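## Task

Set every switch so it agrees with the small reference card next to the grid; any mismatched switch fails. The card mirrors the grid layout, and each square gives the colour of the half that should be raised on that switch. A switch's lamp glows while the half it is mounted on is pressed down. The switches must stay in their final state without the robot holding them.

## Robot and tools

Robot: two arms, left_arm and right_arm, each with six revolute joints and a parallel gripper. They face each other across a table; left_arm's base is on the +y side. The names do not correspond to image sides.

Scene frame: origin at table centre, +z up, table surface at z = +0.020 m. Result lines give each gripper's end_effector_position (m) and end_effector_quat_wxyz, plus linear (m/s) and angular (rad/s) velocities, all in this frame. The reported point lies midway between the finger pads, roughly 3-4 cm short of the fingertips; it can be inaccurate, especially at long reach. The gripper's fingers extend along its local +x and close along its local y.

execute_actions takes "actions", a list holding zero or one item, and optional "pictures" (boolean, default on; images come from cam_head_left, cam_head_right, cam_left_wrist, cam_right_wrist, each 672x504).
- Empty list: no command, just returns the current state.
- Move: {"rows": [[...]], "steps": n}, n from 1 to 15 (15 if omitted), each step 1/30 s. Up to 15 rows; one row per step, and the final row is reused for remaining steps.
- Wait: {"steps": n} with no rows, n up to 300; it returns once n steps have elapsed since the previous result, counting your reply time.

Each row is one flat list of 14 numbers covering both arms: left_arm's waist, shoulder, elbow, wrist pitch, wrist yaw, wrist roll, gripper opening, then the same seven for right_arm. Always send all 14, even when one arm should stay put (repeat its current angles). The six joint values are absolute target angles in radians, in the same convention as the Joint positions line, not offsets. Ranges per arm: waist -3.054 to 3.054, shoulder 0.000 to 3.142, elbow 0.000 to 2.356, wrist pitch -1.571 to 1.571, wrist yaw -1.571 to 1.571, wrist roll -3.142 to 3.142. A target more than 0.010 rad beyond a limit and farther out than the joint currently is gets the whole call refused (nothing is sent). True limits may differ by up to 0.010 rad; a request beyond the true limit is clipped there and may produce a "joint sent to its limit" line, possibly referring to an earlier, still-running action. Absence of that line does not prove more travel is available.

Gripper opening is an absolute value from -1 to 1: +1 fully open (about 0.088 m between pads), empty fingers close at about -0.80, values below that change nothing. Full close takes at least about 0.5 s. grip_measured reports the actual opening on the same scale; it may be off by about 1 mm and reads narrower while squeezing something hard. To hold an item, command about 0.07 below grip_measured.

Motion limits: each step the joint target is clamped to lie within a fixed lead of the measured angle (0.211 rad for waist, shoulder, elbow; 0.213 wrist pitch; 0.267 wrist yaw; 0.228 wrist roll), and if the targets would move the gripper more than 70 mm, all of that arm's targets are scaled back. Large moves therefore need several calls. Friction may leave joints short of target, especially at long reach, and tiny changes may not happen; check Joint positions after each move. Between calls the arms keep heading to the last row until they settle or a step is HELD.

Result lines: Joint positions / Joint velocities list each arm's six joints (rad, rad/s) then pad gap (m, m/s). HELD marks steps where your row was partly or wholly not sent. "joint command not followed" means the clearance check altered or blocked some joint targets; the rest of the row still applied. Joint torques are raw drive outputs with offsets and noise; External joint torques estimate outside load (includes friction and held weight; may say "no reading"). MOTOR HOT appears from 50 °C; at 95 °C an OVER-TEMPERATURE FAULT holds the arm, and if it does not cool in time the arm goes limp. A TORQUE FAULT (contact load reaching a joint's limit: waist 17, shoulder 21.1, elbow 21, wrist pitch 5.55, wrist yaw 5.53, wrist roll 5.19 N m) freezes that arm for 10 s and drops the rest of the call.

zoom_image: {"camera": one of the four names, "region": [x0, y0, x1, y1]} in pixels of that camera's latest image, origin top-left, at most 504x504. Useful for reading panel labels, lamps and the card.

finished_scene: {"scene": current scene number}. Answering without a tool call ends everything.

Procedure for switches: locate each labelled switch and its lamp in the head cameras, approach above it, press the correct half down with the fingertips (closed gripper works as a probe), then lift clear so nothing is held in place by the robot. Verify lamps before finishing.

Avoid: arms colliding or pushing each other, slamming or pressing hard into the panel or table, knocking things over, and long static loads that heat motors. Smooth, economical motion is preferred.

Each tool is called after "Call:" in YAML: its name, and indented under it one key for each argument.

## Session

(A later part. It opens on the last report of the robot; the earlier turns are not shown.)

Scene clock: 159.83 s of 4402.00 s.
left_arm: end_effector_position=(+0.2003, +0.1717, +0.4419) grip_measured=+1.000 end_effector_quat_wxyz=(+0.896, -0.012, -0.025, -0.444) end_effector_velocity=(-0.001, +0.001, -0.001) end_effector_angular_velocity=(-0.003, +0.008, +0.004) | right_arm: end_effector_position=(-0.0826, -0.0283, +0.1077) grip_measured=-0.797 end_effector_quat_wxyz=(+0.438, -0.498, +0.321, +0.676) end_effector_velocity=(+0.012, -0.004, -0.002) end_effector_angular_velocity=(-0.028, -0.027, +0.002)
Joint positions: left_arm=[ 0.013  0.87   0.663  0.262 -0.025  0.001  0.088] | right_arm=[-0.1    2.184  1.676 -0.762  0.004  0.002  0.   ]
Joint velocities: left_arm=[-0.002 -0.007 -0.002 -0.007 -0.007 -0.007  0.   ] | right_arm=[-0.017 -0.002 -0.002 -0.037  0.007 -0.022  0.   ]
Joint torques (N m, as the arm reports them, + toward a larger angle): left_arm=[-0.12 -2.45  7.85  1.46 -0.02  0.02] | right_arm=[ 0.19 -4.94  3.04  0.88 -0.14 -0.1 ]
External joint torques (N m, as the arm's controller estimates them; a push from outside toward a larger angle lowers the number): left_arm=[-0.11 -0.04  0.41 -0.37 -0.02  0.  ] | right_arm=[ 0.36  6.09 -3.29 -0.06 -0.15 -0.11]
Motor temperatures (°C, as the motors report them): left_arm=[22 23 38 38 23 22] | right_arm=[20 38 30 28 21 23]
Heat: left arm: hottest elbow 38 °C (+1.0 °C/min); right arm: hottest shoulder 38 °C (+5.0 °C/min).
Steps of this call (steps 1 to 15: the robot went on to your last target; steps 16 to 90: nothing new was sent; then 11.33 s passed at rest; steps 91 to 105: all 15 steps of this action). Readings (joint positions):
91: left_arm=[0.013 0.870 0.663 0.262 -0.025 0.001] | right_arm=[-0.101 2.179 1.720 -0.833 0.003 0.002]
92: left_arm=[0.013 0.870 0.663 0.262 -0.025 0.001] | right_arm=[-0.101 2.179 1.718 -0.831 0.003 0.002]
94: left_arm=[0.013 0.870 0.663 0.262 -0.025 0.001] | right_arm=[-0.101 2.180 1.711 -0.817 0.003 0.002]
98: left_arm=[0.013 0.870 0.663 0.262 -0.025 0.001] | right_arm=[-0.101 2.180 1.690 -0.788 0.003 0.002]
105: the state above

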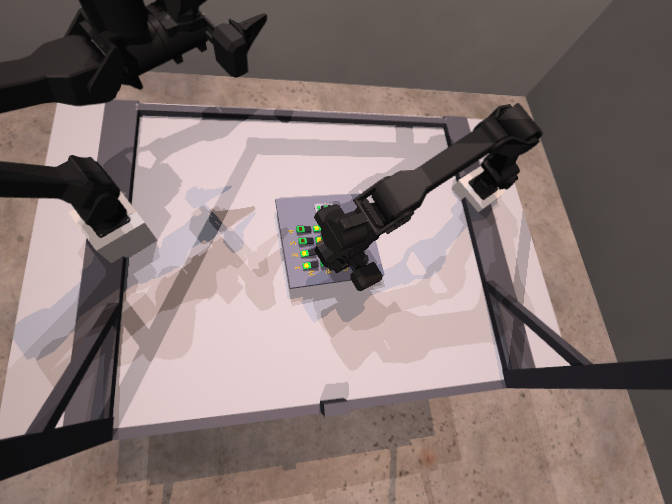

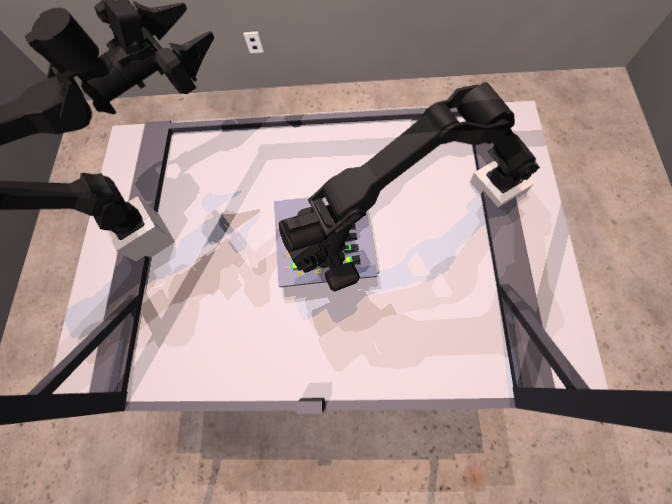

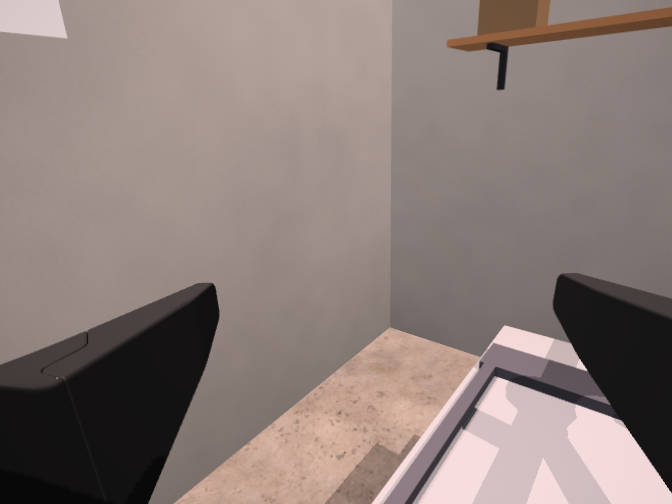

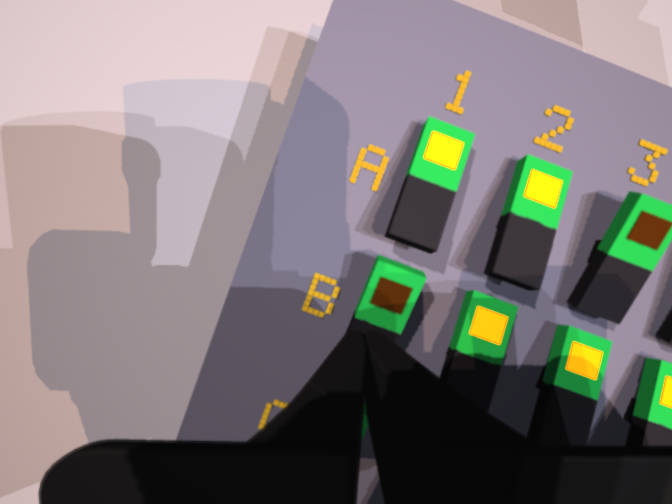

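Flipped. Lift and retreat.

Call:
execute_actions:
  actions:
    - {"rows":[[0.013,0.87,0.663,0.262,-0.025,0.001,1,-0.098,2.18,1.69,-0.79,0,0,-0.8],[0.013,0.87,0.663,0.262,-0.025,0.001,1,-0.098,2.16,1.71,-0.81,0,0,-0.8],[0.013,0.87,0.663,0.262,-0.025,0.001,1,-0.098,2.14,1.73,-0.83,0,0,-0.8],[0.013,0.87,0.663,0.262,-0.025,0.001,1,-0.098,2.12,1.74,-0.85,0,0,-0.8],[0.013,0.87,0.663,0.262,-0.025,0.001,1,-0.098,2.1,1.75,-0.87,0,0,-0.8],[0.013,0.87,0.663,0.262,-0.025,0.001,1,-0.098,2.07,1.75,-0.89,0,0,-0.8],[0.013,0.87,0.663,0.262,-0.025,0.001,1,-0.098,2.03,1.75,-0.9,0,0,-0.8],[0.013,0.87,0.663,0.262,-0.025,0.001,1,-0.098,1.98,1.74,-0.9,0,0,-0.8],[0.013,0.87,0.663,0.262,-0.025,0.001,1,-0.098,1.93,1.72,-0.9,0,0,-0.8],[0.013,0.87,0.663,0.262,-0.025,0.001,1,-0.098,1.87,1.69,-0.9,0,0,-0.8],[0.013,0.87,0.663,0.262,-0.025,0.001,1,-0.098,1.8,1.65,-0.9,0,0,-0.8],[0.013,0.87,0.663,0.262,-0.025,0.001,1,-0.098,1.73,1.6,-0.9,0,0,-0.8],[0.013,0.87,0.663,0.262,-0.025,0.001,1,-0.098,1.66,1.55,-0.9,0,0,-0.8]],"steps":15}
  pictures: false

Call:
execute_actions:
  actions:
    - {"rows":[[0.013,0.87,0.663,0.262,-0.025,0.001,1,-0.098,1.1,1.05,-0.9,0,0,-0.8]],"steps":15}
  pictures: false

Call:
execute_actions:
  actions:
    - {"steps":15}

Call:
zoom_image:
  camera: "cam_head_left"
  region: [265,185,395,305]

Scene clock: 183.67 s of 4402.00 s.
left_arm: end_effector_position=(+0.2003, +0.1717, +0.4419) grip_measured=+1.000 end_effector_quat_wxyz=(+0.896, -0.012, -0.025, -0.444) end_effector_velocity=(-0.000, +0.001, +0.003) end_effector_angular_velocity=(-0.015, -0.001, +0.004) | right_arm: end_effector_position=(-0.0629, -0.0718, +0.2525) grip_measured=-0.797 end_effector_quat_wxyz=(+0.469, -0.427, +0.275, +0.723) end_effector_velocity=(+0.105, -0.233, +0.402) end_effector_angular_velocity=(+0.719, +0.336, -0.005)
Joint positions: left_arm=[ 0.013  0.87   0.663  0.262 -0.025  0.001  0.088] | right_arm=[-0.1    1.781  1.615 -0.899  0.004  0.002  0.   ]
Joint velocities: left_arm=[-0.002 -0.002  0.002  0.007 -0.007 -0.007  0.   ] | right_arm=[-0.002 -1.512 -0.579 -0.139 -0.007  0.007  0.   ]
Joint torques (N m, as the arm reports them, + toward a larger angle): left_arm=[-0.1  -2.45  7.89  1.45 -0.02  0.02] | right_arm=[ 0.19 -5.95  5.34  1.57 -0.13 -0.08]
External joint torques (N m, as the arm's controller estimates them; a push from outside toward a larger angle lowers the number): left_arm=[-0.1   0.01  0.39 -0.41 -0.03  0.01] | right_arm=[ 0.19  0.06 -0.8   0.08 -0.12 -0.09]
Motor temperatures (°C, as the motors report them): left_arm=[22 23 39 38 23 22] | right_arm=[20 36 28 28 21 23]
Heat: left arm: hottest elbow 39 °C (+1.0 °C/min); right arm: hottest shoulder 36 °C (+0.0 °C/min).
Steps of this call (steps 1 to 15: the robot went on to your last target; steps 16 to 90: nothing new was sent; then 20.33 s passed at rest; steps 91 to 105: all 15 steps of this action). Readings (joint positions):
91: left_arm=[0.013 0.870 0.663 0.262 -0.025 0.001] | right_arm=[-0.100 2.182 1.677 -0.762 0.004 0.002]
92: left_arm=[0.013 0.870 0.663 0.262 -0.025 0.001] | right_arm=[-0.100 2.180 1.684 -0.769 0.004 0.002]
94: left_arm=[0.013 0.870 0.663 0.262 -0.025 0.001] | right_arm=[-0.100 2.176 1.699 -0.805 0.004 0.002]
98: left_arm=[0.013 0.870 0.663 0.262 -0.025 0.001] | right_arm=[-0.100 2.116 1.717 -0.870 0.004 0.002]
105: the state above

Scene clock: 184.17 s of 4402.00 s.
left_arm: end_effector_position=(+0.2003, +0.1717, +0.4419) grip_measured=+1.000 end_effector_quat_wxyz=(+0.896, -0.012, -0.025, -0.444) end_effector_velocity=(+0.000, +0.000, -0.004) end_effector_angular_velocity=(-0.004, +0.025, +0.004) | right_arm: end_effector_position=(-0.0002, -0.2103, +0.2792) grip_measured=-0.797 end_effector_quat_wxyz=(+0.486, -0.379, +0.244, +0.749) end_effector_velocity=(+0.013, -0.031, +0.009) end_effector_angular_velocity=(+0.055, +0.027, +0.008)
Joint positions: left_arm=[ 0.013  0.87   0.663  0.262 -0.025  0.001  0.088] | right_arm=[-0.1    1.114  1.078 -0.899  0.004  0.002  0.   ]
Joint velocities: left_arm=[-0.002 -0.002 -0.007 -0.007 -0.007 -0.022  0.   ] | right_arm=[-0.002 -0.168 -0.085 -0.022 -0.007 -0.007  0.   ]
Joint torques (N m, as the arm reports them, + toward a larger angle): left_arm=[-0.13 -2.46  7.9   1.45 -0.02  0.02] | right_arm=[ 0.18 -2.15  4.93  1.46 -0.13 -0.09]
External joint torques (N m, as the arm's controller estimates them; a push from outside toward a larger angle lowers the number): left_arm=[-0.13 -0.02  0.43 -0.4  -0.02  0.  ] | right_arm=[ 0.18  0.37 -1.44  0.13 -0.13 -0.09]
Motor temperatures (°C, as the motors report them): left_arm=[22 23 39 38 23 22] | right_arm=[20 35 28 28 21 23]
Heat: left arm: hottest elbow 39 °C (+1.0 °C/min); right arm: hottest shoulder 35 °C (-1.0 °C/min).
Steps of this call (steps 1 to 15: all 15 steps of this action). Readings (joint positions):
1: left_arm=[0.013 0.870 0.663 0.262 -0.025 0.001] | right_arm=[-0.100 1.728 1.585 -0.890 0.004 0.002]
2: left_arm=[0.013 0.870 0.663 0.262 -0.025 0.001] | right_arm=[-0.100 1.669 1.539 -0.880 0.004 0.002]
4: left_arm=[0.013 0.870 0.663 0.262 -0.025 0.001] | right_arm=[-0.100 1.551 1.438 -0.898 0.004 0.002]
8: left_arm=[0.013 0.870 0.663 0.262 -0.025 0.001] | right_arm=[-0.100 1.332 1.228 -0.898 0.004 0.002]
15: the state above

Scene clock: 184.67 s of 4402.00 s.
left_arm: end_effector_position=(+0.2003, +0.1717, +0.4419) grip_measured=+1.000 end_effector_quat_wxyz=(+0.896, -0.012, -0.025, -0.444) end_effector_velocity=(-0.000, +0.000, -0.002) end_effector_angular_velocity=(+0.002, +0.010, -0.005) | right_arm: end_effector_position=(+0.0009, -0.2128, +0.2757) grip_measured=-0.797 end_effector_quat_wxyz=(+0.485, -0.381, +0.246, +0.748) end_effector_velocity=(+0.001, -0.002, +0.000) end_effector_angular_velocity=(+0.001, -0.007, +0.020)
Joint positions: left_arm=[ 0.013  0.87   0.663  0.262 -0.025  0.001  0.088] | right_arm=[-0.1    1.107  1.064 -0.899  0.004  0.002  0.   ]
Joint velocities: left_arm=[ 0.002 -0.002 -0.002 -0.007  0.007 -0.007  0.   ] | right_arm=[-0.002 -0.007 -0.002 -0.007 -0.007 -0.022  0.   ]
Joint torques (N m, as the arm reports them, + toward a larger angle): left_arm=[-0.08 -2.47  7.84  1.46 -0.01  0.03] | right_arm=[ 0.2  -3.17  5.4   1.49 -0.13 -0.09]
External joint torques (N m, as the arm's controller estimates them; a push from outside toward a larger angle lowers the number): left_arm=[-0.07 -0.09  0.43 -0.36 -0.01  0.02] | right_arm=[ 0.2   0.26 -1.5   0.12 -0.13 -0.09]
Motor temperatures (°C, as the motors report them): left_arm=[22 23 39 38 23 22] | right_arm=[20 35 28 28 21 23]
Heat: left arm: hottest elbow 39 °C (+1.0 °C/min); right arm: hottest shoulder 35 °C (-1.0 °C/min).
Steps of this call (steps 1 to 15: the robot went on to your last target). Readings (joint positions):
1: left_arm=[0.013 0.870 0.663 0.262 -0.025 0.001] | right_arm=[-0.100 1.110 1.075 -0.899 0.004 0.002]
2: left_arm=[0.013 0.870 0.663 0.262 -0.025 0.001] | right_arm=[-0.100 1.109 1.072 -0.899 0.004 0.002]
4: left_arm=[0.013 0.870 0.663 0.262 -0.025 0.001] | right_arm=[-0.100 1.108 1.067 -0.899 0.004 0.002]
8: left_arm=[0.013 0.870 0.663 0.262 -0.025 0.001] | right_arm=[-0.100 1.108 1.064 -0.899 0.004 0.002]
15: the state above

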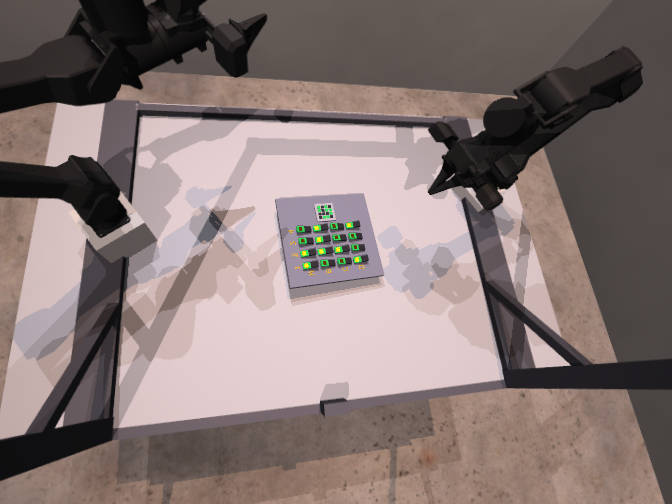

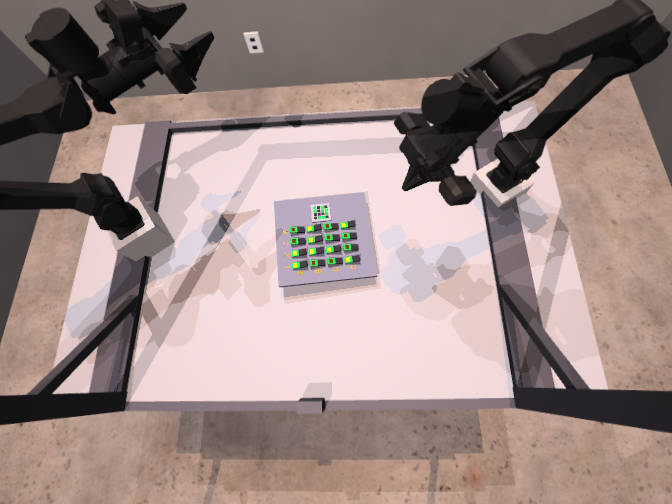

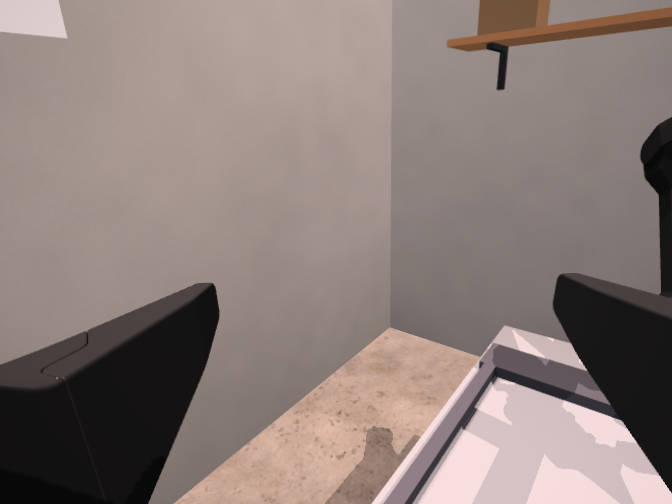

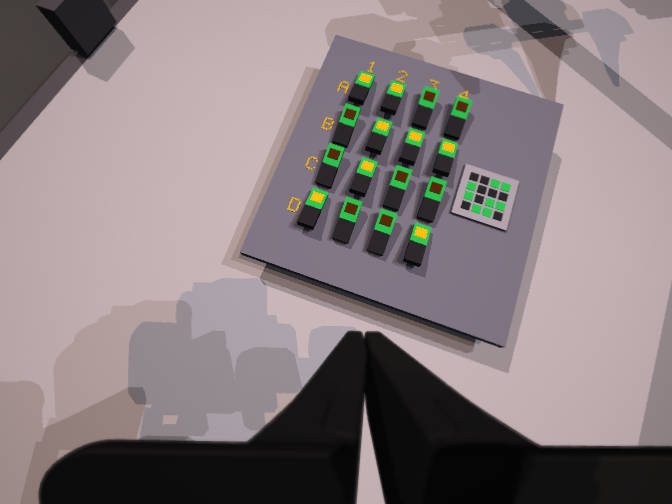

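Region (265, 185, 395, 305) of cam_head_left's 672x504 image, scaled by 3.877, with more detail than that image has; it fills the top 465 rows of this view, and the rest is white.

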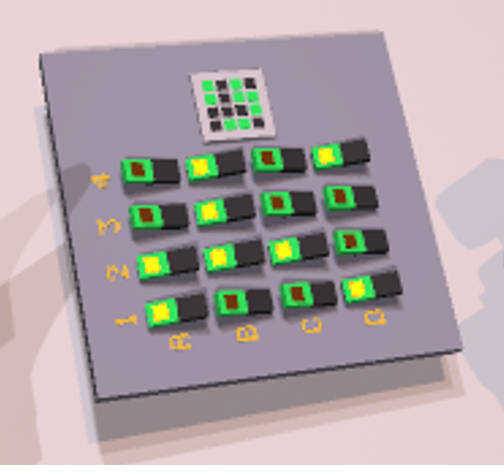

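Call:
finished_scene:
  scene: 2

The scene is finished: the task was done.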